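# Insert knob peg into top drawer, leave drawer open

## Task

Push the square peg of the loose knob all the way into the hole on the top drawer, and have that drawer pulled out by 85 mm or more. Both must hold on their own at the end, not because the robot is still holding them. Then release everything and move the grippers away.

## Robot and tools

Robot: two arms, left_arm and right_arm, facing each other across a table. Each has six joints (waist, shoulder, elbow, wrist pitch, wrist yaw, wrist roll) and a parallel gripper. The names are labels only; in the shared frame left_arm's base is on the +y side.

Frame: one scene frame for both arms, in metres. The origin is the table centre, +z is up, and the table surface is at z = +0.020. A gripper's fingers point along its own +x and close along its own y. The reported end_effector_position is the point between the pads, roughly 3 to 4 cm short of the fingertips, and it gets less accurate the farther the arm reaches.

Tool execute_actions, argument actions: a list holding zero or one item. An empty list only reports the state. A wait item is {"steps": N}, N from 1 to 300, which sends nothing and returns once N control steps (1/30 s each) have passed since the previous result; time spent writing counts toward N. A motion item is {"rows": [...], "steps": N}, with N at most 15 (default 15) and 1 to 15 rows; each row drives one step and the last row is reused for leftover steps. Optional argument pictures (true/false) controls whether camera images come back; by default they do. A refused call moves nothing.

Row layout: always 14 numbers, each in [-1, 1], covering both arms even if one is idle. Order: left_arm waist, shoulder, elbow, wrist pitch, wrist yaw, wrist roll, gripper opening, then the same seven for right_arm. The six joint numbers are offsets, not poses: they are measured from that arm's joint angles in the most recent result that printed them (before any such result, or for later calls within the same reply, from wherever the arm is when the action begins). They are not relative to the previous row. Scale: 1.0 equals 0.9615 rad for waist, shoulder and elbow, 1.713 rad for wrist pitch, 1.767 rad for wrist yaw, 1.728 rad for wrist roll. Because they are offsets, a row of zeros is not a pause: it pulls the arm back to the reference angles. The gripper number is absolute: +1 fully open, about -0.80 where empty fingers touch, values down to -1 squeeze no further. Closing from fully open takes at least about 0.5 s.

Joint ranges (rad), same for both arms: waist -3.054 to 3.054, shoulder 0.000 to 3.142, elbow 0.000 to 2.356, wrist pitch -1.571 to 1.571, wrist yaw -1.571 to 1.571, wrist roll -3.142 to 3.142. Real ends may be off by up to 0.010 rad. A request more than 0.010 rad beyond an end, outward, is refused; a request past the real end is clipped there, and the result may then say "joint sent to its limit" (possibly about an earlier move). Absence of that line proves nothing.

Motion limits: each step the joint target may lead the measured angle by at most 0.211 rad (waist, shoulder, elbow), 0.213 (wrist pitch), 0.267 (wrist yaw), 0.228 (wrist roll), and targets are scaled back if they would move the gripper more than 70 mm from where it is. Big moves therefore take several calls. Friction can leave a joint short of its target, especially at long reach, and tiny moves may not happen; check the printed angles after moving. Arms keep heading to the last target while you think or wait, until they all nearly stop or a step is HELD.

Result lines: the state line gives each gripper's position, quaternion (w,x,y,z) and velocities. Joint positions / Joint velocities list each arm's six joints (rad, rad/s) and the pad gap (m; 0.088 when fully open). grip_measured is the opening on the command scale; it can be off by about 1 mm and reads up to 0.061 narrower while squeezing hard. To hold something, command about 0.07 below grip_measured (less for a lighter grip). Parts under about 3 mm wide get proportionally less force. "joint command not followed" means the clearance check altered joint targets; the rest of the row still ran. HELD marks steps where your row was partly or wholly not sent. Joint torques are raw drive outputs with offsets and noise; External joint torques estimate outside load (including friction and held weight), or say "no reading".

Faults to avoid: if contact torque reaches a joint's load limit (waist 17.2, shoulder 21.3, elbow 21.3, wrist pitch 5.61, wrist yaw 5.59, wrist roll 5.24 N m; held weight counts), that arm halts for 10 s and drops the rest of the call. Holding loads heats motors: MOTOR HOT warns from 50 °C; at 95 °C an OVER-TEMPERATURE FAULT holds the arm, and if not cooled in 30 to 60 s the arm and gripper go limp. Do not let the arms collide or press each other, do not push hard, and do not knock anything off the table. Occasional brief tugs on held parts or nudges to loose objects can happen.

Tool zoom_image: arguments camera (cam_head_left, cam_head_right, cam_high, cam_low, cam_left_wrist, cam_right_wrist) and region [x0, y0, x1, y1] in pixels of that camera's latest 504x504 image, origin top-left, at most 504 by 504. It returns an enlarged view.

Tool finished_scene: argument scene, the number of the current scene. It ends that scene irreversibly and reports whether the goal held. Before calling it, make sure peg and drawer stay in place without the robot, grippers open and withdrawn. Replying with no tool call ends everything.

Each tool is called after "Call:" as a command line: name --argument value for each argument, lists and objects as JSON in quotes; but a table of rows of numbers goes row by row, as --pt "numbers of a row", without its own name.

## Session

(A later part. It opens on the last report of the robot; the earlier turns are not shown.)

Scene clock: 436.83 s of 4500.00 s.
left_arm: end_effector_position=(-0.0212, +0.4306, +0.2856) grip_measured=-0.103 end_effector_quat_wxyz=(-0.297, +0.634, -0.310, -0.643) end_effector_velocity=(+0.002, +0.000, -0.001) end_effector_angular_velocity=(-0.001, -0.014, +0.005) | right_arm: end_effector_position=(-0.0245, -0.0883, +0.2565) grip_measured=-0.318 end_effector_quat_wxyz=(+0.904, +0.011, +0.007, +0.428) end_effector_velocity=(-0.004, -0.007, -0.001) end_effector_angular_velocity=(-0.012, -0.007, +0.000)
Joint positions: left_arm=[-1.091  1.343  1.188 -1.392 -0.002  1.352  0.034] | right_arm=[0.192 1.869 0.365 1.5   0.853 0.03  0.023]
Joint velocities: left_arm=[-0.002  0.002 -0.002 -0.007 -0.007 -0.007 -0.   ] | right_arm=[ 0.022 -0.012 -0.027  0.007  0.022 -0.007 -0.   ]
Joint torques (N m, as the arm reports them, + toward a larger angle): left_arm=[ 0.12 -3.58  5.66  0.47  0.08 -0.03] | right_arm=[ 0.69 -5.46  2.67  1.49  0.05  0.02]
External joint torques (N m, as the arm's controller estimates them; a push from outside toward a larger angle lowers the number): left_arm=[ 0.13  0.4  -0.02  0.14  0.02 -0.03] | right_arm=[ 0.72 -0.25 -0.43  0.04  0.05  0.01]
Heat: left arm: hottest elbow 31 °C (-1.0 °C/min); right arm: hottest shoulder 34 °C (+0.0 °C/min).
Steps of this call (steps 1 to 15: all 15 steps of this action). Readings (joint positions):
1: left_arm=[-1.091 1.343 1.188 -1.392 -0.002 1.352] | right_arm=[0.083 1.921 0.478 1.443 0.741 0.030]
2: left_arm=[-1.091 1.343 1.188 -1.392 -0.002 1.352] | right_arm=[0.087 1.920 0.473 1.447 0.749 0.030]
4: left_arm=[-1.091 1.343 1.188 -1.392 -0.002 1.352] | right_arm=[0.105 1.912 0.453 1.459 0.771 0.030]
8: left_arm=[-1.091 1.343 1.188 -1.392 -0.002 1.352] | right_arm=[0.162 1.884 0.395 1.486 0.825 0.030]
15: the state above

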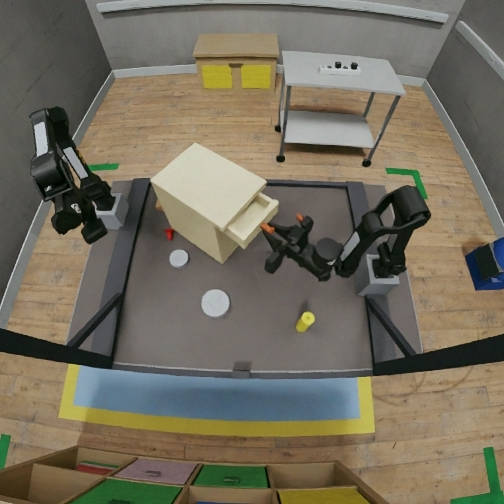

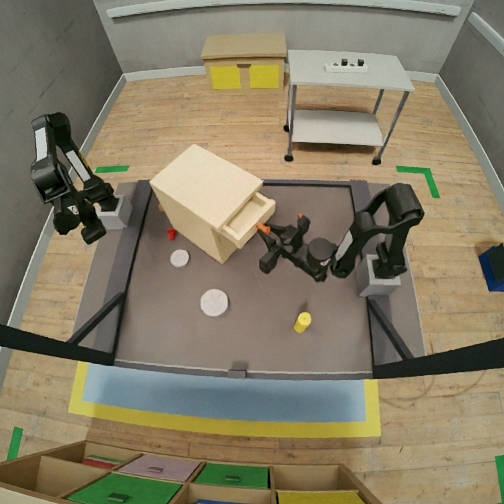

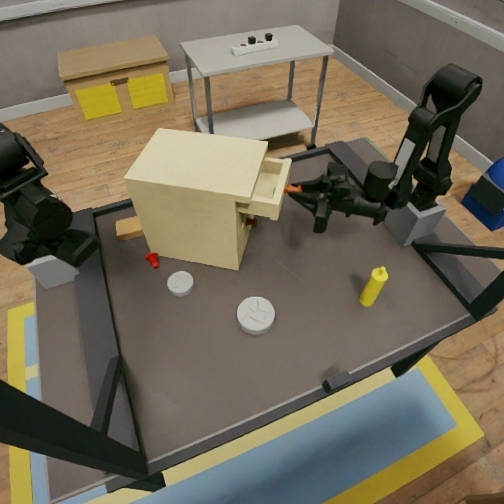

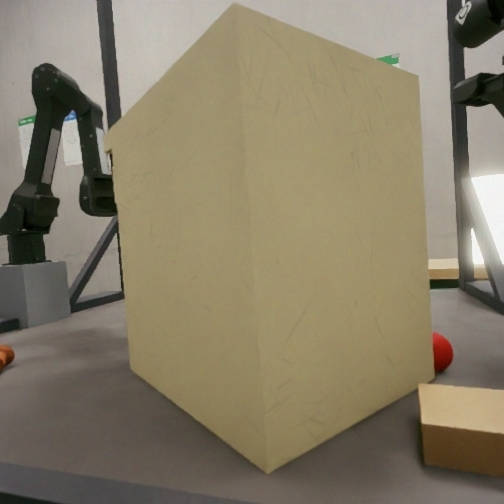

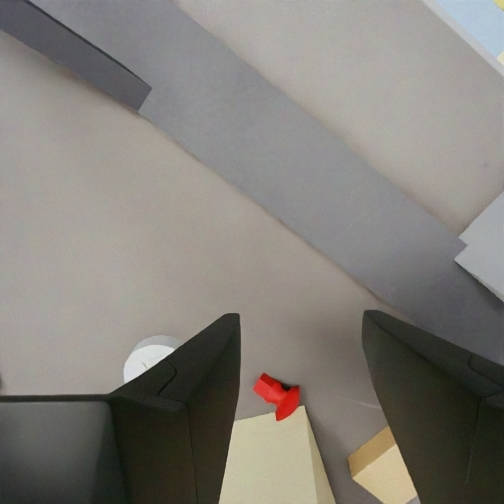

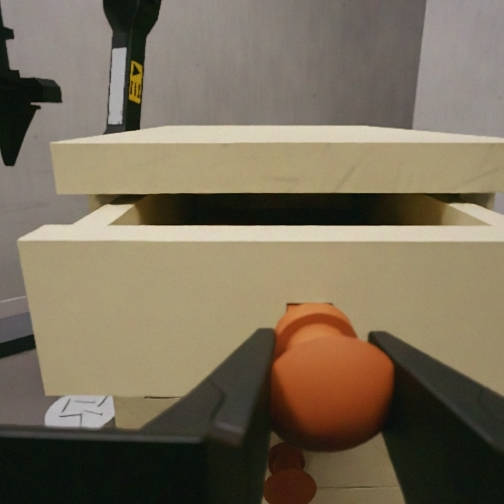

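Call:
execute_actions --actions '[]'

Call:
zoom_image --camera "cam_right_wrist" --region '[250,270,390,370]'

Call:
zoom_image --camera "cam_head_right" --region '[235,200,295,250]'

Scene clock: 440.33 s of 4500.00 s.
left_arm: end_effector_position=(-0.0212, +0.4306, +0.2856) grip_measured=-0.103 end_effector_quat_wxyz=(-0.297, +0.634, -0.310, -0.643) end_effector_velocity=(+0.003, +0.006, +0.001) end_effector_angular_velocity=(+0.028, -0.005, +0.019) | right_arm: end_effector_position=(-0.0250, -0.0890, +0.2564) grip_measured=-0.318 end_effector_quat_wxyz=(+0.904, +0.011, +0.007, +0.428) end_effector_velocity=(-0.003, +0.002, -0.001) end_effector_angular_velocity=(-0.012, -0.007, +0.024)
Joint positions: left_arm=[-1.091  1.343  1.188 -1.392 -0.002  1.352  0.034] | right_arm=[0.194 1.868 0.362 1.501 0.855 0.03  0.023]
Joint velocities: left_arm=[-0.002 -0.007 -0.002 -0.022  0.022 -0.022  0.   ] | right_arm=[ 0.002 -0.002 -0.002 -0.007 -0.022 -0.007  0.   ]
Joint torques (N m, as the arm reports them, + toward a larger angle): left_arm=[ 0.1  -3.34  5.8   0.45  0.08 -0.01] | right_arm=[ 0.66 -5.46  2.66  1.49  0.04  0.02]
External joint torques (N m, as the arm's controller estimates them; a push from outside toward a larger angle lowers the number): left_arm=[ 0.12  0.65  0.13  0.12  0.02 -0.01] | right_arm=[ 0.63 -0.2  -0.44  0.03  0.05  0.01]
Heat: left arm: hottest elbow 31 °C (-1.0 °C/min); right arm: hottest shoulder 34 °C (+0.0 °C/min).
Steps of this call (steps 1 to 15: the robot went on to your last target; steps 16 to 90: nothing new was sent; then 0.50 s passed at rest). Readings (joint positions):
1: left_arm=[-1.091 1.343 1.188 -1.392 -0.002 1.352] | right_arm=[0.193 1.869 0.364 1.500 0.854 0.030]
2: left_arm=[-1.091 1.343 1.188 -1.392 -0.002 1.352] | right_arm=[0.193 1.869 0.363 1.500 0.854 0.030]
4: left_arm=[-1.091 1.343 1.188 -1.392 -0.002 1.352] | right_arm=[0.194 1.869 0.363 1.500 0.855 0.030]
8: left_arm=[-1.091 1.343 1.188 -1.392 -0.002 1.352] | right_arm=[0.194 1.868 0.363 1.501 0.855 0.030]
90: the state above
All arms were judged still, so your last target was given up. Only a new action makes them travel on or press farther. Fingers that are still opening or closing keep moving.

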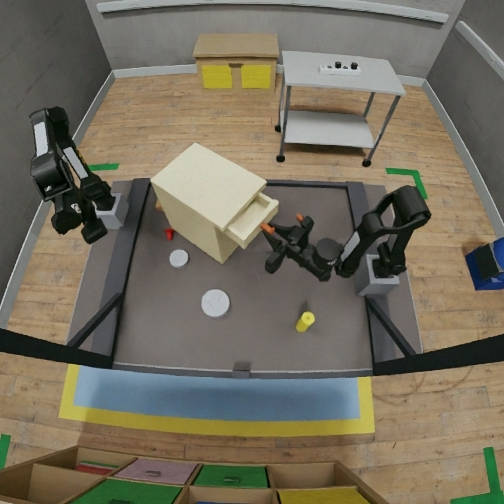

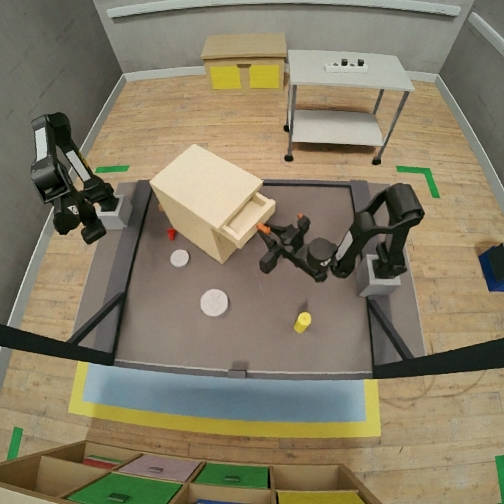

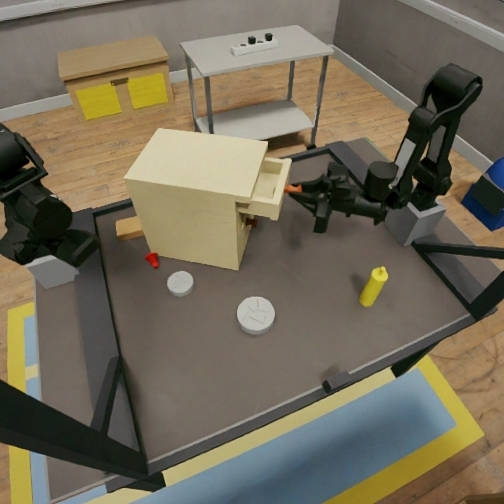

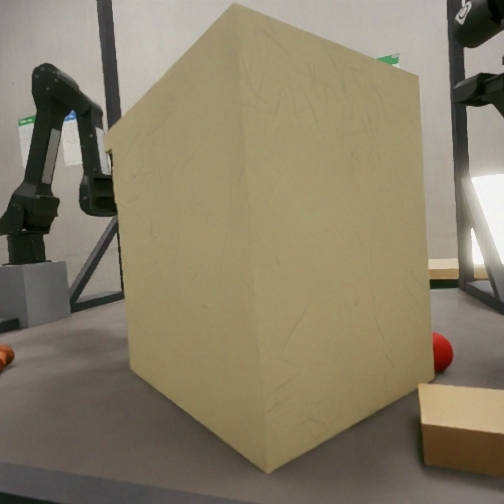

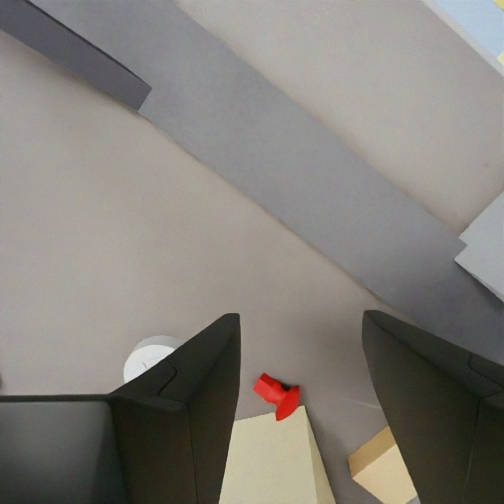

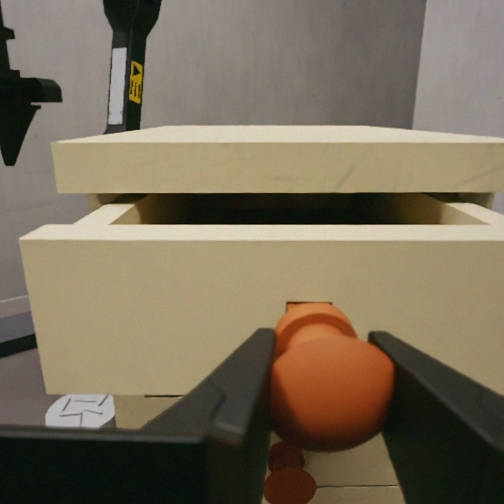

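Region (250, 270, 390, 370) of cam_right_wrist's 504x504 image, scaled by 3.600, with more detail than that image has; it fills the top 360 rows of this view, and the rest is white.

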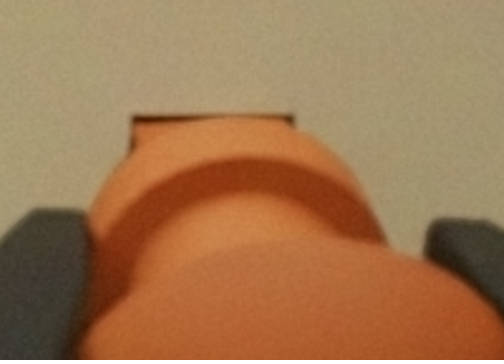

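Region (235, 200, 295, 250) of cam_head_right's 504x504 image, scaled by 8.400, with more detail than that image has.

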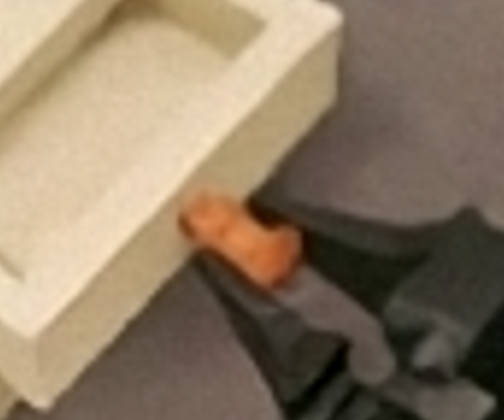

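Call:
execute_actions --actions '[{"rows":[[0,0,0,0,0,0,-0.1,0,0,0,0,0,0,0.5]],"steps":10}]' --pictures false

Call:
execute_actions --actions '[{"rows":[[0,0,0,0,0,0,-0.1,0.13,-0.07,-0.12,0.03,0.07,0,0.5]],"steps":12}]' --pictures false

Call:
execute_actions --actions '[{"rows":[[0,0,0,0,0,0,-0.1,0,-0.7,0,0,0,0,1]],"steps":15}]' --pictures false

Call:
execute_actions --actions '[{"steps":15}]' --pictures false

Call:
execute_actions --actions '[{"rows":[[0,0,0,0,0,0,-0.1,-0.52,0,1,-0.9,-0.55,-0.654,1]],"steps":15}]' --pictures false

Call:
execute_actions --actions '[{"steps":30}]'

Scene clock: 465.47 s of 4500.00 s.
left_arm: end_effector_position=(-0.0212, +0.4306, +0.2856) grip_measured=-0.103 end_effector_quat_wxyz=(-0.297, +0.634, -0.310, -0.643) end_effector_velocity=(+0.007, +0.005, +0.001) end_effector_angular_velocity=(+0.021, -0.025, +0.005) | right_arm: end_effector_position=(-0.0249, -0.0890, +0.2564) grip_measured=+0.467 end_effector_quat_wxyz=(+0.904, +0.011, +0.007, +0.428) end_effector_velocity=(-0.003, +0.002, -0.003) end_effector_angular_velocity=(-0.026, -0.019, +0.024)
Joint positions: left_arm=[-1.091  1.343  1.188 -1.392 -0.002  1.352  0.034] | right_arm=[0.194 1.868 0.362 1.501 0.856 0.03  0.062]
Joint velocities: left_arm=[-0.002 -0.007 -0.002 -0.037  0.007 -0.007 -0.   ] | right_arm=[ 0.002  0.002 -0.002 -0.007 -0.022 -0.022  0.018]
Joint torques (N m, as the arm reports them, + toward a larger angle): left_arm=[ 0.12 -3.27  5.65  0.43  0.03 -0.02] | right_arm=[ 0.01 -4.54  3.41  1.26  0.    0.02]
External joint torques (N m, as the arm's controller estimates them; a push from outside toward a larger angle lowers the number): left_arm=[ 0.15  0.77 -0.01  0.13 -0.03 -0.02] | right_arm=[-0.02  0.67  0.3  -0.2   0.    0.02]
Heat: left arm: hottest elbow 31 °C (+1.0 °C/min); right arm: hottest shoulder 34 °C (-4.0 °C/min).
Steps of this call (steps 1 to 90: nothing new was sent; then 21.80 s passed at rest; steps 91 to 100: all 10 steps of this action). Readings (joint positions):
91: left_arm=[-1.091 1.343 1.188 -1.392 -0.002 1.352] | right_arm=[0.194 1.868 0.362 1.501 0.856 0.030]
92: left_arm=[-1.091 1.343 1.188 -1.392 -0.002 1.352] | right_arm=[0.194 1.868 0.362 1.501 0.856 0.030]
94: left_arm=[-1.091 1.343 1.188 -1.392 -0.002 1.352] | right_arm=[0.194 1.868 0.362 1.501 0.856 0.030]
98: left_arm=[-1.091 1.343 1.188 -1.392 -0.002 1.352] | right_arm=[0.194 1.868 0.362 1.501 0.856 0.030]
100: the state above

Scene clock: 465.87 s of 4500.00 s.
left_arm: end_effector_position=(-0.0212, +0.4306, +0.2856) grip_measured=-0.103 end_effector_quat_wxyz=(-0.297, +0.634, -0.310, -0.643) end_effector_velocity=(+0.002, +0.000, -0.000) end_effector_angular_velocity=(-0.003, -0.010, +0.005) | right_arm: end_effector_position=(-0.0455, -0.1216, +0.2561) grip_measured=+0.497 end_effector_quat_wxyz=(+0.904, +0.008, +0.007, +0.428) end_effector_velocity=(-0.000, -0.005, -0.000) end_effector_angular_velocity=(-0.021, -0.019, -0.010)
Joint positions: left_arm=[-1.091  1.343  1.188 -1.392 -0.002  1.352  0.034] | right_arm=[0.315 1.811 0.253 1.547 0.976 0.03  0.063]
Joint velocities: left_arm=[-0.002 -0.002 -0.002 -0.007 -0.007 -0.007 -0.   ] | right_arm=[ 0.012 -0.012 -0.012 -0.007  0.022 -0.022  0.   ]
Joint torques (N m, as the arm reports them, + toward a larger angle): left_arm=[ 0.1  -3.43  5.61  0.44  0.05 -0.01] | right_arm=[ 0.34 -4.71  2.48  1.45  0.13  0.02]
External joint torques (N m, as the arm's controller estimates them; a push from outside toward a larger angle lowers the number): left_arm=[ 0.11  0.59 -0.13  0.1  -0.01 -0.01] | right_arm=[ 0.33 -0.22 -0.29  0.07  0.12  0.01]
Heat: left arm: hottest elbow 31 °C (+1.0 °C/min); right arm: hottest shoulder 34 °C (-4.0 °C/min).
Steps of this call (steps 1 to 12: all 12 steps of this action). Readings (joint positions):
1: left_arm=[-1.091 1.343 1.188 -1.392 -0.002 1.352] | right_arm=[0.203 1.863 0.352 1.503 0.875 0.030]
2: left_arm=[-1.091 1.343 1.188 -1.392 -0.002 1.352] | right_arm=[0.233 1.850 0.328 1.519 0.909 0.030]
4: left_arm=[-1.091 1.343 1.188 -1.392 -0.002 1.352] | right_arm=[0.288 1.824 0.278 1.536 0.946 0.030]
8: left_arm=[-1.091 1.343 1.188 -1.392 -0.002 1.352] | right_arm=[0.313 1.813 0.255 1.545 0.970 0.030]
12: the state above

Scene clock: 466.37 s of 4500.00 s.
left_arm: end_effector_position=(-0.0212, +0.4306, +0.2856) grip_measured=-0.103 end_effector_quat_wxyz=(-0.297, +0.634, -0.310, -0.643) end_effector_velocity=(+0.004, +0.004, -0.001) end_effector_angular_velocity=(+0.019, -0.021, +0.005) | right_arm: end_effector_position=(-0.0269, -0.1840, +0.4244) grip_measured=+1.000 end_effector_quat_wxyz=(+0.851, +0.329, -0.043, +0.406) end_effector_velocity=(+0.006, -0.015, +0.016) end_effector_angular_velocity=(+0.067, +0.035, -0.001)
Joint positions: left_arm=[-1.091  1.343  1.188 -1.392 -0.002  1.352  0.034] | right_arm=[0.315 1.152 0.252 1.552 0.976 0.03  0.088]
Joint velocities: left_arm=[-0.002  0.002 -0.002 -0.022  0.007 -0.007 -0.   ] | right_arm=[-0.002 -0.11  -0.002 -0.051  0.007  0.022  0.   ]
Joint torques (N m, as the arm reports them, + toward a larger angle): left_arm=[ 0.03 -3.35  5.67  0.43  0.07 -0.02] | right_arm=[-0.03 -1.82  5.91  0.48 -0.38  0.  ]
External joint torques (N m, as the arm's controller estimates them; a push from outside toward a larger angle lowers the number): left_arm=[ 0.03  0.61  0.01  0.1   0.02 -0.02] | right_arm=[-0.07 -0.13  1.09 -0.29 -0.04  0.03]
Heat: left arm: hottest elbow 31 °C (+1.0 °C/min); right arm: hottest shoulder 34 °C (-4.0 °C/min).
Steps of this call (steps 1 to 15: all 15 steps of this action). Readings (joint positions):
1: left_arm=[-1.091 1.343 1.188 -1.392 -0.002 1.352] | right_arm=[0.315 1.789 0.252 1.539 0.976 0.030]
2: left_arm=[-1.091 1.343 1.188 -1.392 -0.002 1.352] | right_arm=[0.315 1.747 0.249 1.529 0.975 0.030]
4: left_arm=[-1.091 1.343 1.188 -1.392 -0.002 1.352] | right_arm=[0.315 1.628 0.249 1.548 0.976 0.030]
8: left_arm=[-1.091 1.343 1.188 -1.392 -0.002 1.352] | right_arm=[0.315 1.396 0.252 1.548 0.976 0.030]
15: the state above

Scene clock: 466.87 s of 4500.00 s.
left_arm: end_effector_position=(-0.0212, +0.4306, +0.2856) grip_measured=-0.103 end_effector_quat_wxyz=(-0.297, +0.634, -0.310, -0.643) end_effector_velocity=(+0.005, +0.002, +0.001) end_effector_angular_velocity=(+0.001, -0.019, -0.010) | right_arm: end_effector_position=(-0.0266, -0.1852, +0.4259) grip_measured=+1.000 end_effector_quat_wxyz=(+0.850, +0.332, -0.043, +0.406) end_effector_velocity=(+0.000, -0.002, +0.002) end_effector_angular_velocity=(+0.018, +0.004, +0.006)
Joint positions: left_arm=[-1.091  1.343  1.188 -1.392 -0.002  1.352  0.034] | right_arm=[0.315 1.144 0.252 1.55  0.976 0.03  0.088]
Joint velocities: left_arm=[-0.002 -0.007 -0.002 -0.022 -0.007  0.007 -0.   ] | right_arm=[-0.002 -0.007 -0.002  0.007 -0.007  0.007  0.   ]
Joint torques (N m, as the arm reports them, + toward a larger angle): left_arm=[-0.11 -3.35  5.76  0.46  0.08 -0.02] | right_arm=[-0.01 -2.19  5.94  0.59 -0.38 -0.01]
External joint torques (N m, as the arm's controller estimates them; a push from outside toward a larger angle lowers the number): left_arm=[-0.1   0.67  0.08  0.14  0.03 -0.02] | right_arm=[ 0.01 -0.11  0.85 -0.33 -0.05  0.02]
Heat: left arm: hottest elbow 31 °C (+1.0 °C/min); right arm: hottest shoulder 33 °C (-5.0 °C/min).
Steps of this call (steps 1 to 15: the robot went on to your last target). Readings (joint positions):
1: left_arm=[-1.091 1.343 1.188 -1.392 -0.002 1.352] | right_arm=[0.315 1.150 0.252 1.550 0.976 0.030]
2: left_arm=[-1.091 1.343 1.188 -1.392 -0.002 1.352] | right_arm=[0.315 1.149 0.252 1.550 0.976 0.030]
4: left_arm=[-1.091 1.343 1.188 -1.392 -0.002 1.352] | right_arm=[0.315 1.147 0.252 1.550 0.976 0.030]
8: left_arm=[-1.091 1.343 1.188 -1.392 -0.002 1.352] | right_arm=[0.315 1.144 0.252 1.550 0.976 0.030]
15: the state above
All arms were judged still, so your last target was given up. Only a new action makes them travel on or press farther. Fingers that are still opening or closing keep moving.

Scene clock: 467.37 s of 4500.00 s.
left_arm: end_effector_position=(-0.0212, +0.4306, +0.2856) grip_measured=-0.103 end_effector_quat_wxyz=(-0.297, +0.634, -0.310, -0.643) end_effector_velocity=(-0.001, +0.001, +0.001) end_effector_angular_velocity=(+0.001, +0.014, +0.005) | right_arm: end_effector_position=(-0.0040, -0.1051, +0.6357) grip_measured=+1.000 end_effector_quat_wxyz=(+0.763, -0.155, -0.442, +0.444) end_effector_velocity=(-0.057, -0.036, +0.407) end_effector_angular_velocity=(-0.501, -1.741, -0.685)
Joint positions: left_arm=[-1.091  1.343  1.188 -1.392 -0.002  1.352  0.034] | right_arm=[-0.175  1.149  1.037  0.68   0.047 -0.874  0.088]
Joint velocities: left_arm=[-0.002 -0.007 -0.002  0.007  0.007 -0.007 -0.   ] | right_arm=[-0.046 -0.007  1.658 -1.722 -0.432 -1.868  0.   ]
Joint torques (N m, as the arm reports them, + toward a larger angle): left_arm=[-0.02 -3.23  5.73  0.45  0.08 -0.01] | right_arm=[-0.51 -3.44  9.18  1.03 -0.06 -0.11]
External joint torques (N m, as the arm's controller estimates them; a push from outside toward a larger angle lowers the number): left_arm=[-0.01  0.77  0.05  0.13  0.02 -0.01] | right_arm=[-0.31  0.48  2.68 -0.32 -0.09 -0.15]
Heat: left arm: hottest elbow 31 °C (+1.0 °C/min); right arm: hottest shoulder 33 °C (-6.1 °C/min).
Steps of this call (steps 1 to 15: all 15 steps of this action). Readings (joint positions):
1: left_arm=[-1.091 1.343 1.188 -1.392 -0.002 1.352] | right_arm=[0.295 1.142 0.269 1.521 0.936 -0.002]
2: left_arm=[-1.091 1.343 1.188 -1.392 -0.002 1.352] | right_arm=[0.235 1.142 0.310 1.444 0.859 -0.070]
4: left_arm=[-1.091 1.343 1.188 -1.392 -0.002 1.352] | right_arm=[0.122 1.149 0.423 1.330 0.709 -0.192]
8: left_arm=[-1.091 1.343 1.188 -1.392 -0.002 1.352] | right_arm=[-0.096 1.149 0.647 1.096 0.419 -0.437]
15: the state above

Scene clock: 468.37 s of 4500.00 s.
left_arm: end_effector_position=(-0.0212, +0.4306, +0.2856) grip_measured=-0.103 end_effector_quat_wxyz=(-0.297, +0.634, -0.310, -0.643) end_effector_velocity=(+0.002, +0.000, -0.000) end_effector_angular_velocity=(-0.003, -0.010, -0.010) | right_arm: end_effector_position=(-0.0028, -0.0807, +0.5770) grip_measured=+1.000 end_effector_quat_wxyz=(+0.676, -0.385, -0.350, +0.521) end_effector_velocity=(-0.000, -0.001, +0.007) end_effector_angular_velocity=(+0.028, +0.001, +0.005)
Joint positions: left_arm=[-1.091  1.343  1.188 -1.392 -0.002  1.352  0.034] | right_arm=[-0.182  1.148  1.21   0.01   0.006 -1.095  0.088]
Joint velocities: left_arm=[-0.002 -0.002 -0.002 -0.007 -0.007  0.007 -0.   ] | right_arm=[-0.002 -0.002  0.002  0.022 -0.007  0.007  0.   ]
Joint torques (N m, as the arm reports them, + toward a larger angle): left_arm=[ 0.02 -3.51  5.89  0.46  0.08 -0.01] | right_arm=[-0.31 -3.52  8.14  1.36 -0.11 -0.1 ]
External joint torques (N m, as the arm's controller estimates them; a push from outside toward a larger angle lowers the number): left_arm=[ 0.02  0.47  0.2   0.13  0.03 -0.01] | right_arm=[-0.32  0.12  1.48 -0.32 -0.11 -0.16]
Heat: left arm: hottest elbow 31 °C (+1.0 °C/min); right arm: hottest shoulder 33 °C (-6.1 °C/min).
Steps of this call (steps 1 to 30: the robot went on to your last target). Readings (joint positions):
1: left_arm=[-1.091 1.343 1.188 -1.392 -0.002 1.352] | right_arm=[-0.177 1.149 1.089 0.622 0.034 -0.936]
2: left_arm=[-1.091 1.343 1.188 -1.392 -0.002 1.352] | right_arm=[-0.178 1.148 1.133 0.568 0.025 -0.987]
4: left_arm=[-1.091 1.343 1.188 -1.392 -0.002 1.352] | right_arm=[-0.180 1.137 1.187 0.457 0.015 -1.043]
8: left_arm=[-1.091 1.343 1.188 -1.392 -0.002 1.352] | right_arm=[-0.181 1.129 1.212 0.225 0.008 -1.083]
30: the state above

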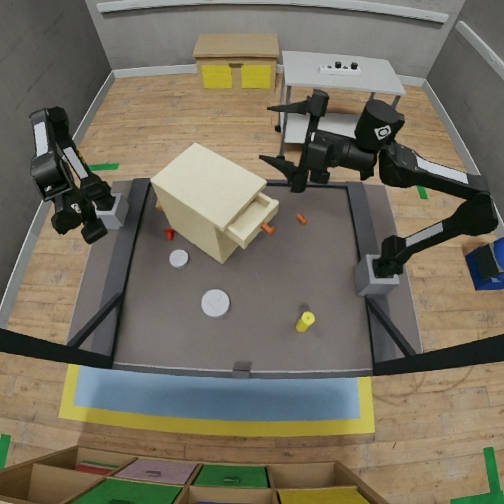

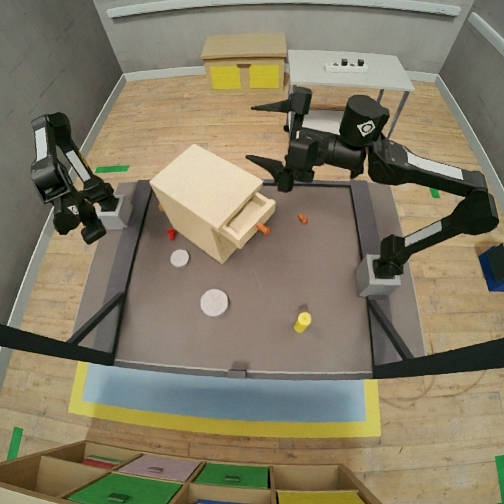

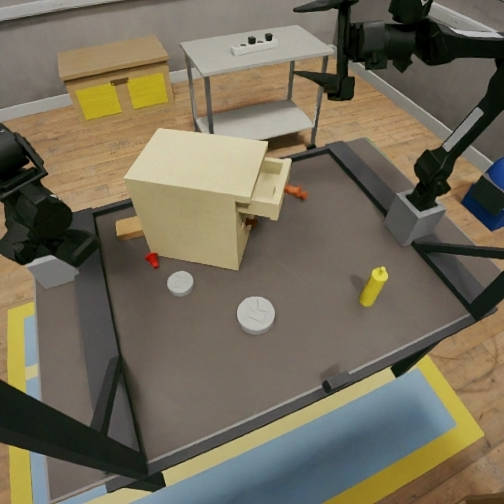

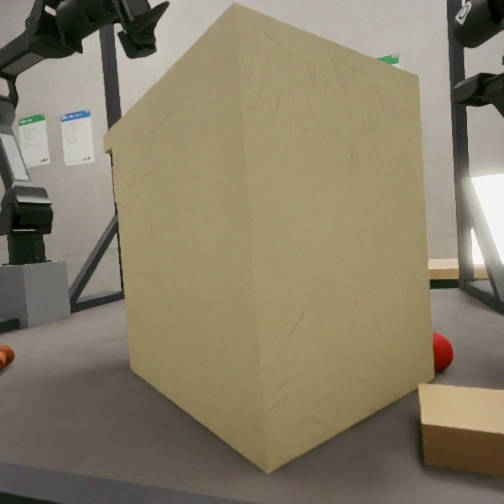

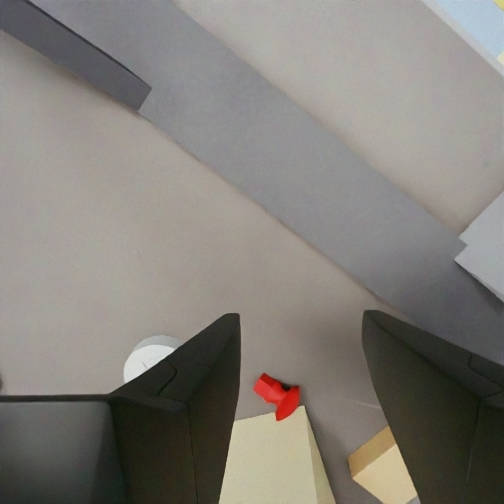

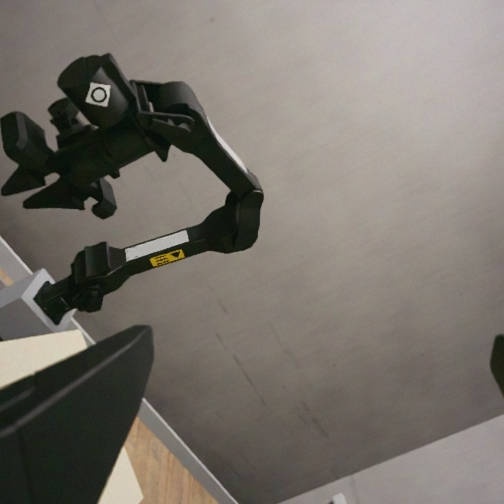

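Call:
execute_actions --actions '[{"rows":[[0,0,0,0,0,0,-0.1,0,0.6,0.79,-0.86,0,0,1]],"steps":15}]' --pictures false

Call:
execute_actions --actions '[{"steps":25}]' --pictures false

Call:
execute_actions --actions '[{"rows":[[0,0,0,0,0,0,-0.1,0,0.22,0,0,0,0,1]],"steps":15}]'

Scene clock: 475.40 s of 4500.00 s.
left_arm: end_effector_position=(-0.0212, +0.4306, +0.2856) grip_measured=-0.103 end_effector_quat_wxyz=(-0.297, +0.634, -0.310, -0.643) end_effector_velocity=(+0.002, +0.000, -0.000) end_effector_angular_velocity=(-0.003, -0.010, -0.010) | right_arm: end_effector_position=(+0.0163, +0.0106, +0.4751) grip_measured=+1.000 end_effector_quat_wxyz=(+0.520, -0.560, -0.092, +0.639) end_effector_velocity=(-0.042, -0.208, -0.095) end_effector_angular_velocity=(-1.173, +0.248, -0.013)
Joint positions: left_arm=[-1.091  1.343  1.188 -1.392 -0.002  1.352  0.034] | right_arm=[-0.182  1.732  1.918 -0.853  0.006 -1.095  0.088]
Joint velocities: left_arm=[-0.002 -0.002 -0.002 -0.007 -0.007  0.007  0.   ] | right_arm=[-0.002 -0.002  0.476 -1.678  0.007  0.007  0.   ]
Joint torques (N m, as the arm reports them, + toward a larger angle): left_arm=[-0.08 -3.39  5.78  0.46  0.1  -0.03] | right_arm=[-0.01 -7.66  9.01  1.11 -0.02  0.05]
External joint torques (N m, as the arm's controller estimates them; a push from outside toward a larger angle lowers the number): left_arm=[-0.08  0.58  0.13  0.14  0.05 -0.03] | right_arm=[ 0.   -0.39  3.45 -0.26  0.01  0.01]
Heat: left arm: hottest elbow 31 °C (+1.0 °C/min); right arm: hottest shoulder 33 °C (-4.0 °C/min).
Steps of this call (steps 1 to 15: the robot went on to your last target; steps 16 to 90: nothing new was sent; then 3.53 s passed at rest; steps 91 to 105: all 15 steps of this action). Readings (joint positions):
91: left_arm=[-1.091 1.343 1.188 -1.392 -0.002 1.352] | right_arm=[-0.182 1.169 1.233 -0.031 0.006 -1.095]
92: left_arm=[-1.091 1.343 1.188 -1.392 -0.002 1.352] | right_arm=[-0.182 1.209 1.294 -0.095 0.006 -1.095]
94: left_arm=[-1.091 1.343 1.188 -1.392 -0.002 1.352] | right_arm=[-0.182 1.318 1.425 -0.200 0.006 -1.095]
98: left_arm=[-1.091 1.343 1.188 -1.392 -0.002 1.352] | right_arm=[-0.182 1.545 1.654 -0.437 0.006 -1.095]
105: the state above

Scene clock: 476.23 s of 4500.00 s.
left_arm: end_effector_position=(-0.0212, +0.4306, +0.2856) grip_measured=-0.103 end_effector_quat_wxyz=(-0.297, +0.634, -0.310, -0.643) end_effector_velocity=(+0.004, +0.004, -0.000) end_effector_angular_velocity=(+0.016, -0.016, -0.010) | right_arm: end_effector_position=(-0.0052, -0.0919, +0.4177) grip_measured=+1.000 end_effector_quat_wxyz=(+0.356, -0.641, +0.112, +0.671) end_effector_velocity=(-0.001, -0.002, -0.000) end_effector_angular_velocity=(-0.007, +0.001, +0.021)
Joint positions: left_arm=[-1.091  1.343  1.188 -1.392 -0.002  1.352  0.034] | right_arm=[-0.182  1.724  1.963 -1.461  0.006 -1.095  0.088]
Joint velocities: left_arm=[-0.002 -0.002 -0.002 -0.022  0.007  0.007 -0.   ] | right_arm=[-0.002 -0.002 -0.002 -0.007 -0.007 -0.022  0.   ]
Joint torques (N m, as the arm reports them, + toward a larger angle): left_arm=[ 0.   -3.29  5.62  0.45  0.12  0.02] | right_arm=[ 0.   -5.71  7.1   0.44 -0.04  0.03]
External joint torques (N m, as the arm's controller estimates them; a push from outside toward a larger angle lowers the number): left_arm=[ 0.01  0.7  -0.05  0.13  0.06  0.02] | right_arm=[ 0.    0.89  1.67 -0.4   0.01  0.01]
Heat: left arm: hottest elbow 31 °C (+1.0 °C/min); right arm: hottest shoulder 33 °C (-4.0 °C/min).
Steps of this call (steps 1 to 25: the robot went on to your last target). Readings (joint positions):
1: left_arm=[-1.091 1.343 1.188 -1.392 -0.002 1.352] | right_arm=[-0.182 1.730 1.933 -0.911 0.006 -1.095]
2: left_arm=[-1.091 1.343 1.188 -1.392 -0.002 1.352] | right_arm=[-0.182 1.727 1.947 -0.967 0.006 -1.095]
4: left_arm=[-1.091 1.343 1.188 -1.392 -0.002 1.352] | right_arm=[-0.182 1.722 1.961 -1.084 0.006 -1.095]
8: left_arm=[-1.091 1.343 1.188 -1.392 -0.002 1.352] | right_arm=[-0.182 1.724 1.963 -1.321 0.006 -1.095]
25: the state above

Scene clock: 476.73 s of 4500.00 s.
left_arm: end_effector_position=(-0.0212, +0.4306, +0.2856) grip_measured=-0.103 end_effector_quat_wxyz=(-0.297, +0.634, -0.310, -0.643) end_effector_velocity=(+0.000, -0.003, -0.000) end_effector_angular_velocity=(-0.023, -0.003, +0.005) | right_arm: end_effector_position=(+0.0006, -0.0640, +0.3391) grip_measured=+1.000 end_effector_quat_wxyz=(+0.282, -0.661, +0.192, +0.669) end_effector_velocity=(-0.000, -0.001, +0.001) end_effector_angular_velocity=(-0.000, +0.010, -0.023)
Joint positions: left_arm=[-1.091  1.343  1.188 -1.392 -0.002  1.352  0.034] | right_arm=[-0.182  1.941  1.957 -1.459  0.006 -1.095  0.088]
Joint velocities: left_arm=[-0.002 -0.002 -0.002  0.007 -0.022 -0.007 -0.   ] | right_arm=[-0.002 -0.002  0.002 -0.007 -0.007  0.022  0.   ]
Joint torques (N m, as the arm reports them, + toward a larger angle): left_arm=[ 0.12 -3.32  5.74  0.47  0.11  0.  ] | right_arm=[ 0.01 -7.82  7.14  0.16 -0.06  0.02]
External joint torques (N m, as the arm's controller estimates them; a push from outside toward a larger angle lowers the number): left_arm=[0.12 0.64 0.07 0.13 0.06 0.  ] | right_arm=[ 0.03 -0.36  1.98 -0.34 -0.02  0.01]
Heat: left arm: hottest elbow 31 °C (+1.0 °C/min); right arm: hottest shoulder 33 °C (-4.0 °C/min).
Steps of this call (steps 1 to 15: all 15 steps of this action). Readings (joint positions):
1: left_arm=[-1.091 1.343 1.188 -1.392 -0.002 1.352] | right_arm=[-0.182 1.742 1.964 -1.465 0.006 -1.095]
2: left_arm=[-1.091 1.343 1.188 -1.392 -0.002 1.352] | right_arm=[-0.182 1.766 1.976 -1.468 0.006 -1.095]
4: left_arm=[-1.091 1.343 1.188 -1.392 -0.002 1.352] | right_arm=[-0.182 1.833 1.983 -1.459 0.006 -1.095]
8: left_arm=[-1.091 1.343 1.188 -1.392 -0.002 1.352] | right_arm=[-0.182 1.945 1.956 -1.459 0.006 -1.095]
15: the state above

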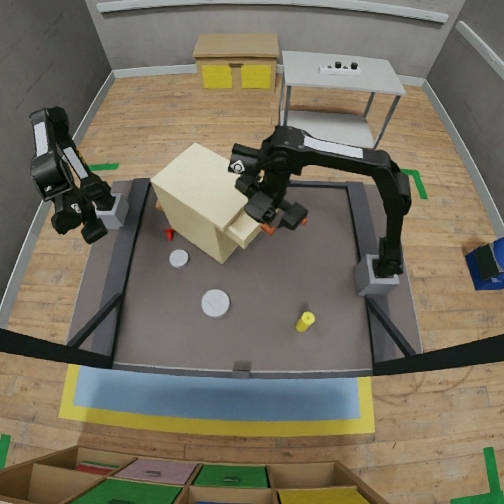

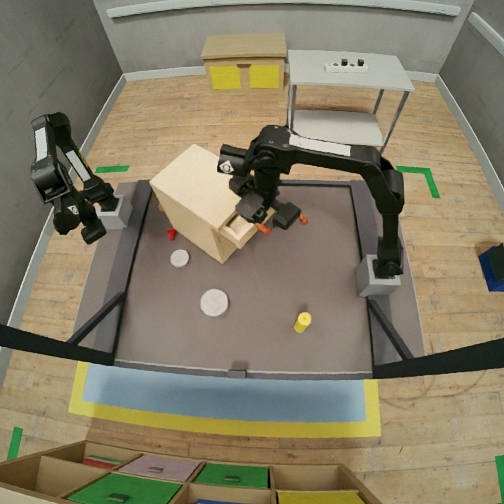

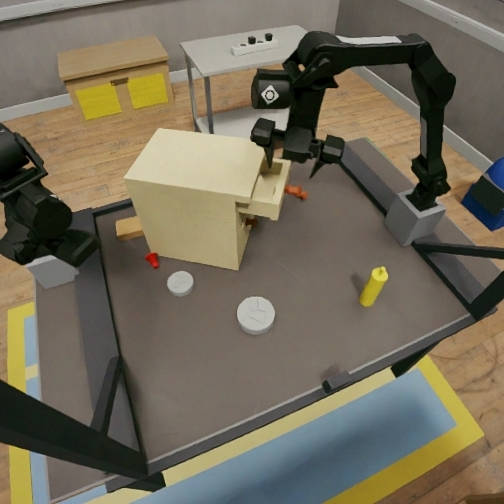

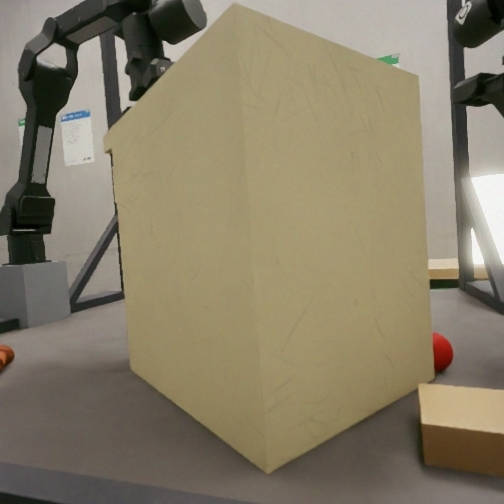

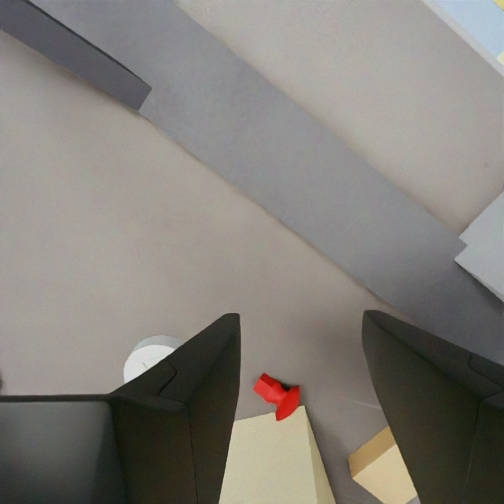

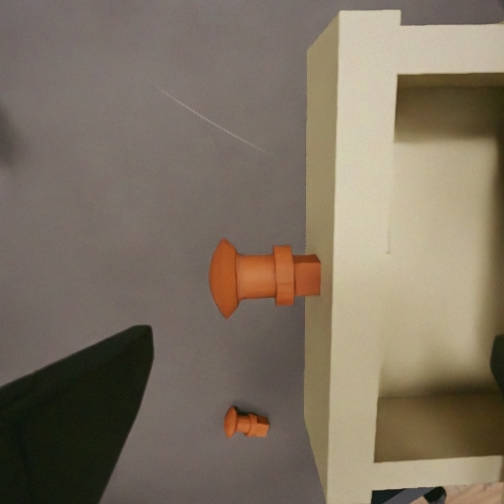

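Call:
execute_actions --actions '[{"rows":[[0,0,0,0,0,0,-0.1,0,0.05,-0.03,0.015,0,0,1],[0,0,0,0,0,0,-0.1,0,0.05,-0.03,0.015,0,0,1],[0,0,0,0,0,0,-0.1,0,0.05,-0.03,0.015,0,0,1],[0,0,0,0,0,0,-0.1,0,0.095,-0.065,0.03,0,0,1]],"steps":15}]'

Scene clock: 484.57 s of 4500.00 s.
left_arm: end_effector_position=(-0.0212, +0.4306, +0.2856) grip_measured=-0.103 end_effector_quat_wxyz=(-0.297, +0.634, -0.310, -0.643) end_effector_velocity=(+0.002, +0.001, -0.000) end_effector_angular_velocity=(-0.003, -0.010, +0.000) | right_arm: end_effector_position=(+0.0019, -0.0579, +0.2885) grip_measured=+1.000 end_effector_quat_wxyz=(+0.244, -0.667, +0.230, +0.665) end_effector_velocity=(-0.002, +0.003, -0.000) end_effector_angular_velocity=(+0.011, +0.020, +0.020)
Joint positions: left_arm=[-1.091  1.343  1.188 -1.392 -0.002  1.352  0.034] | right_arm=[-0.182  2.035  1.895 -1.411  0.006 -1.095  0.088]
Joint velocities: left_arm=[-0.007 -0.002 -0.002 -0.007 -0.007 -0.007 -0.   ] | right_arm=[-0.002  0.002  0.002  0.007 -0.022 -0.022  0.   ]
Joint torques (N m, as the arm reports them, + toward a larger angle): left_arm=[-0.08 -3.44  5.62  0.44  0.08  0.01] | right_arm=[-0.01 -8.08  6.22  0.3  -0.06  0.01]
External joint torques (N m, as the arm's controller estimates them; a push from outside toward a larger angle lowers the number): left_arm=[-0.07  0.55 -0.1   0.09  0.03  0.01] | right_arm=[ 0.02  0.3   0.96 -0.02 -0.01  0.01]
Heat: left arm: hottest elbow 31 °C (+1.0 °C/min); right arm: hottest shoulder 34 °C (-1.0 °C/min).
Steps of this call (steps 1 to 15: the robot went on to your last target; steps 16 to 90: nothing new was sent; then 4.33 s passed at rest; steps 91 to 105: all 15 steps of this action). Readings (joint positions):
91: left_arm=[-1.091 1.343 1.188 -1.392 -0.002 1.352] | right_arm=[-0.182 1.944 1.955 -1.459 0.006 -1.095]
92: left_arm=[-1.091 1.343 1.188 -1.392 -0.002 1.352] | right_arm=[-0.182 1.948 1.953 -1.453 0.006 -1.095]
94: left_arm=[-1.091 1.343 1.188 -1.392 -0.002 1.352] | right_arm=[-0.182 1.964 1.943 -1.439 0.006 -1.095]
98: left_arm=[-1.091 1.343 1.188 -1.392 -0.002 1.352] | right_arm=[-0.182 2.016 1.908 -1.417 0.006 -1.095]
105: the state above

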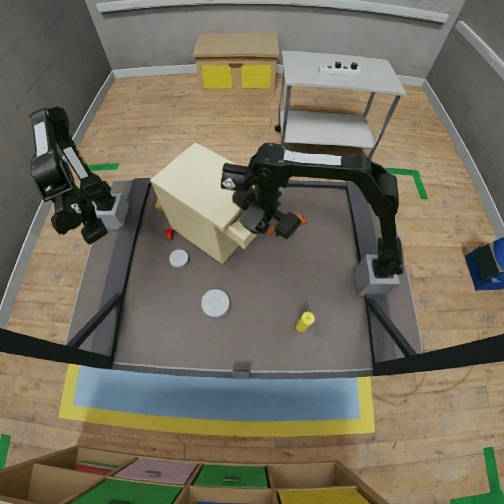

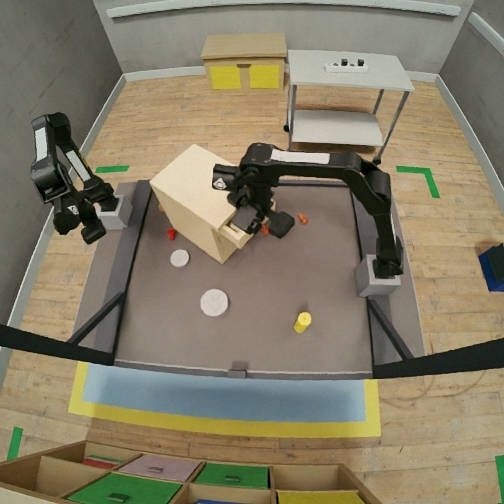

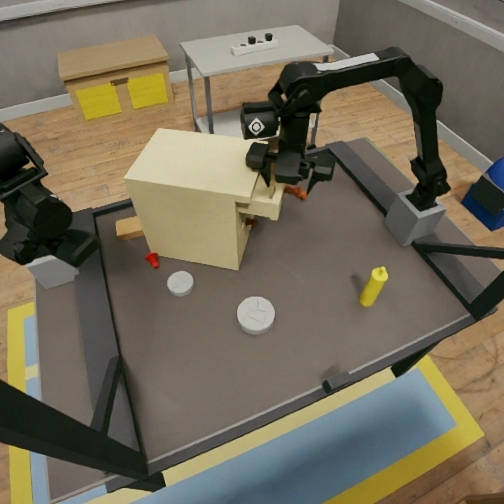

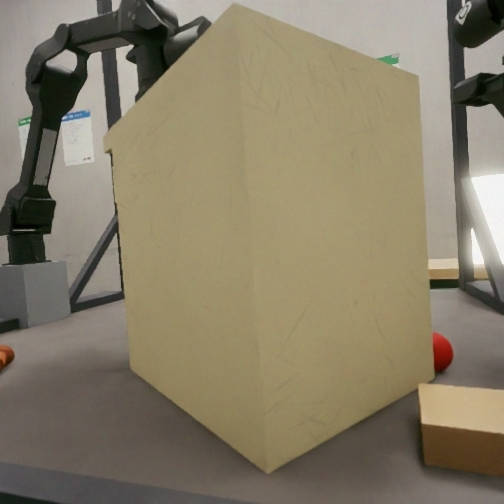

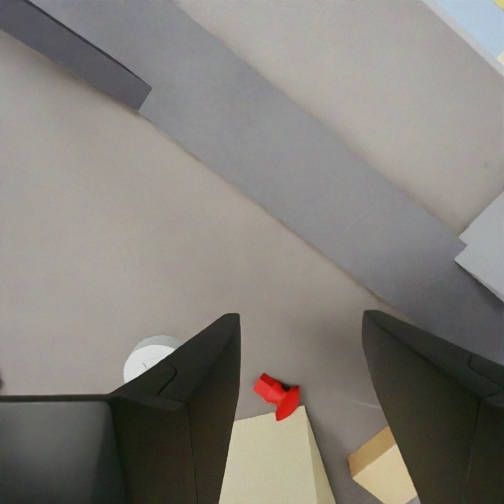

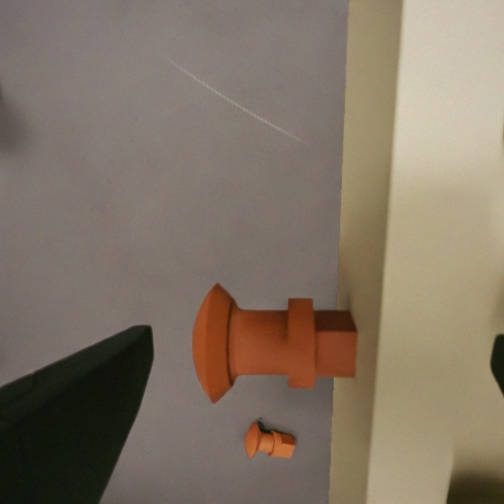

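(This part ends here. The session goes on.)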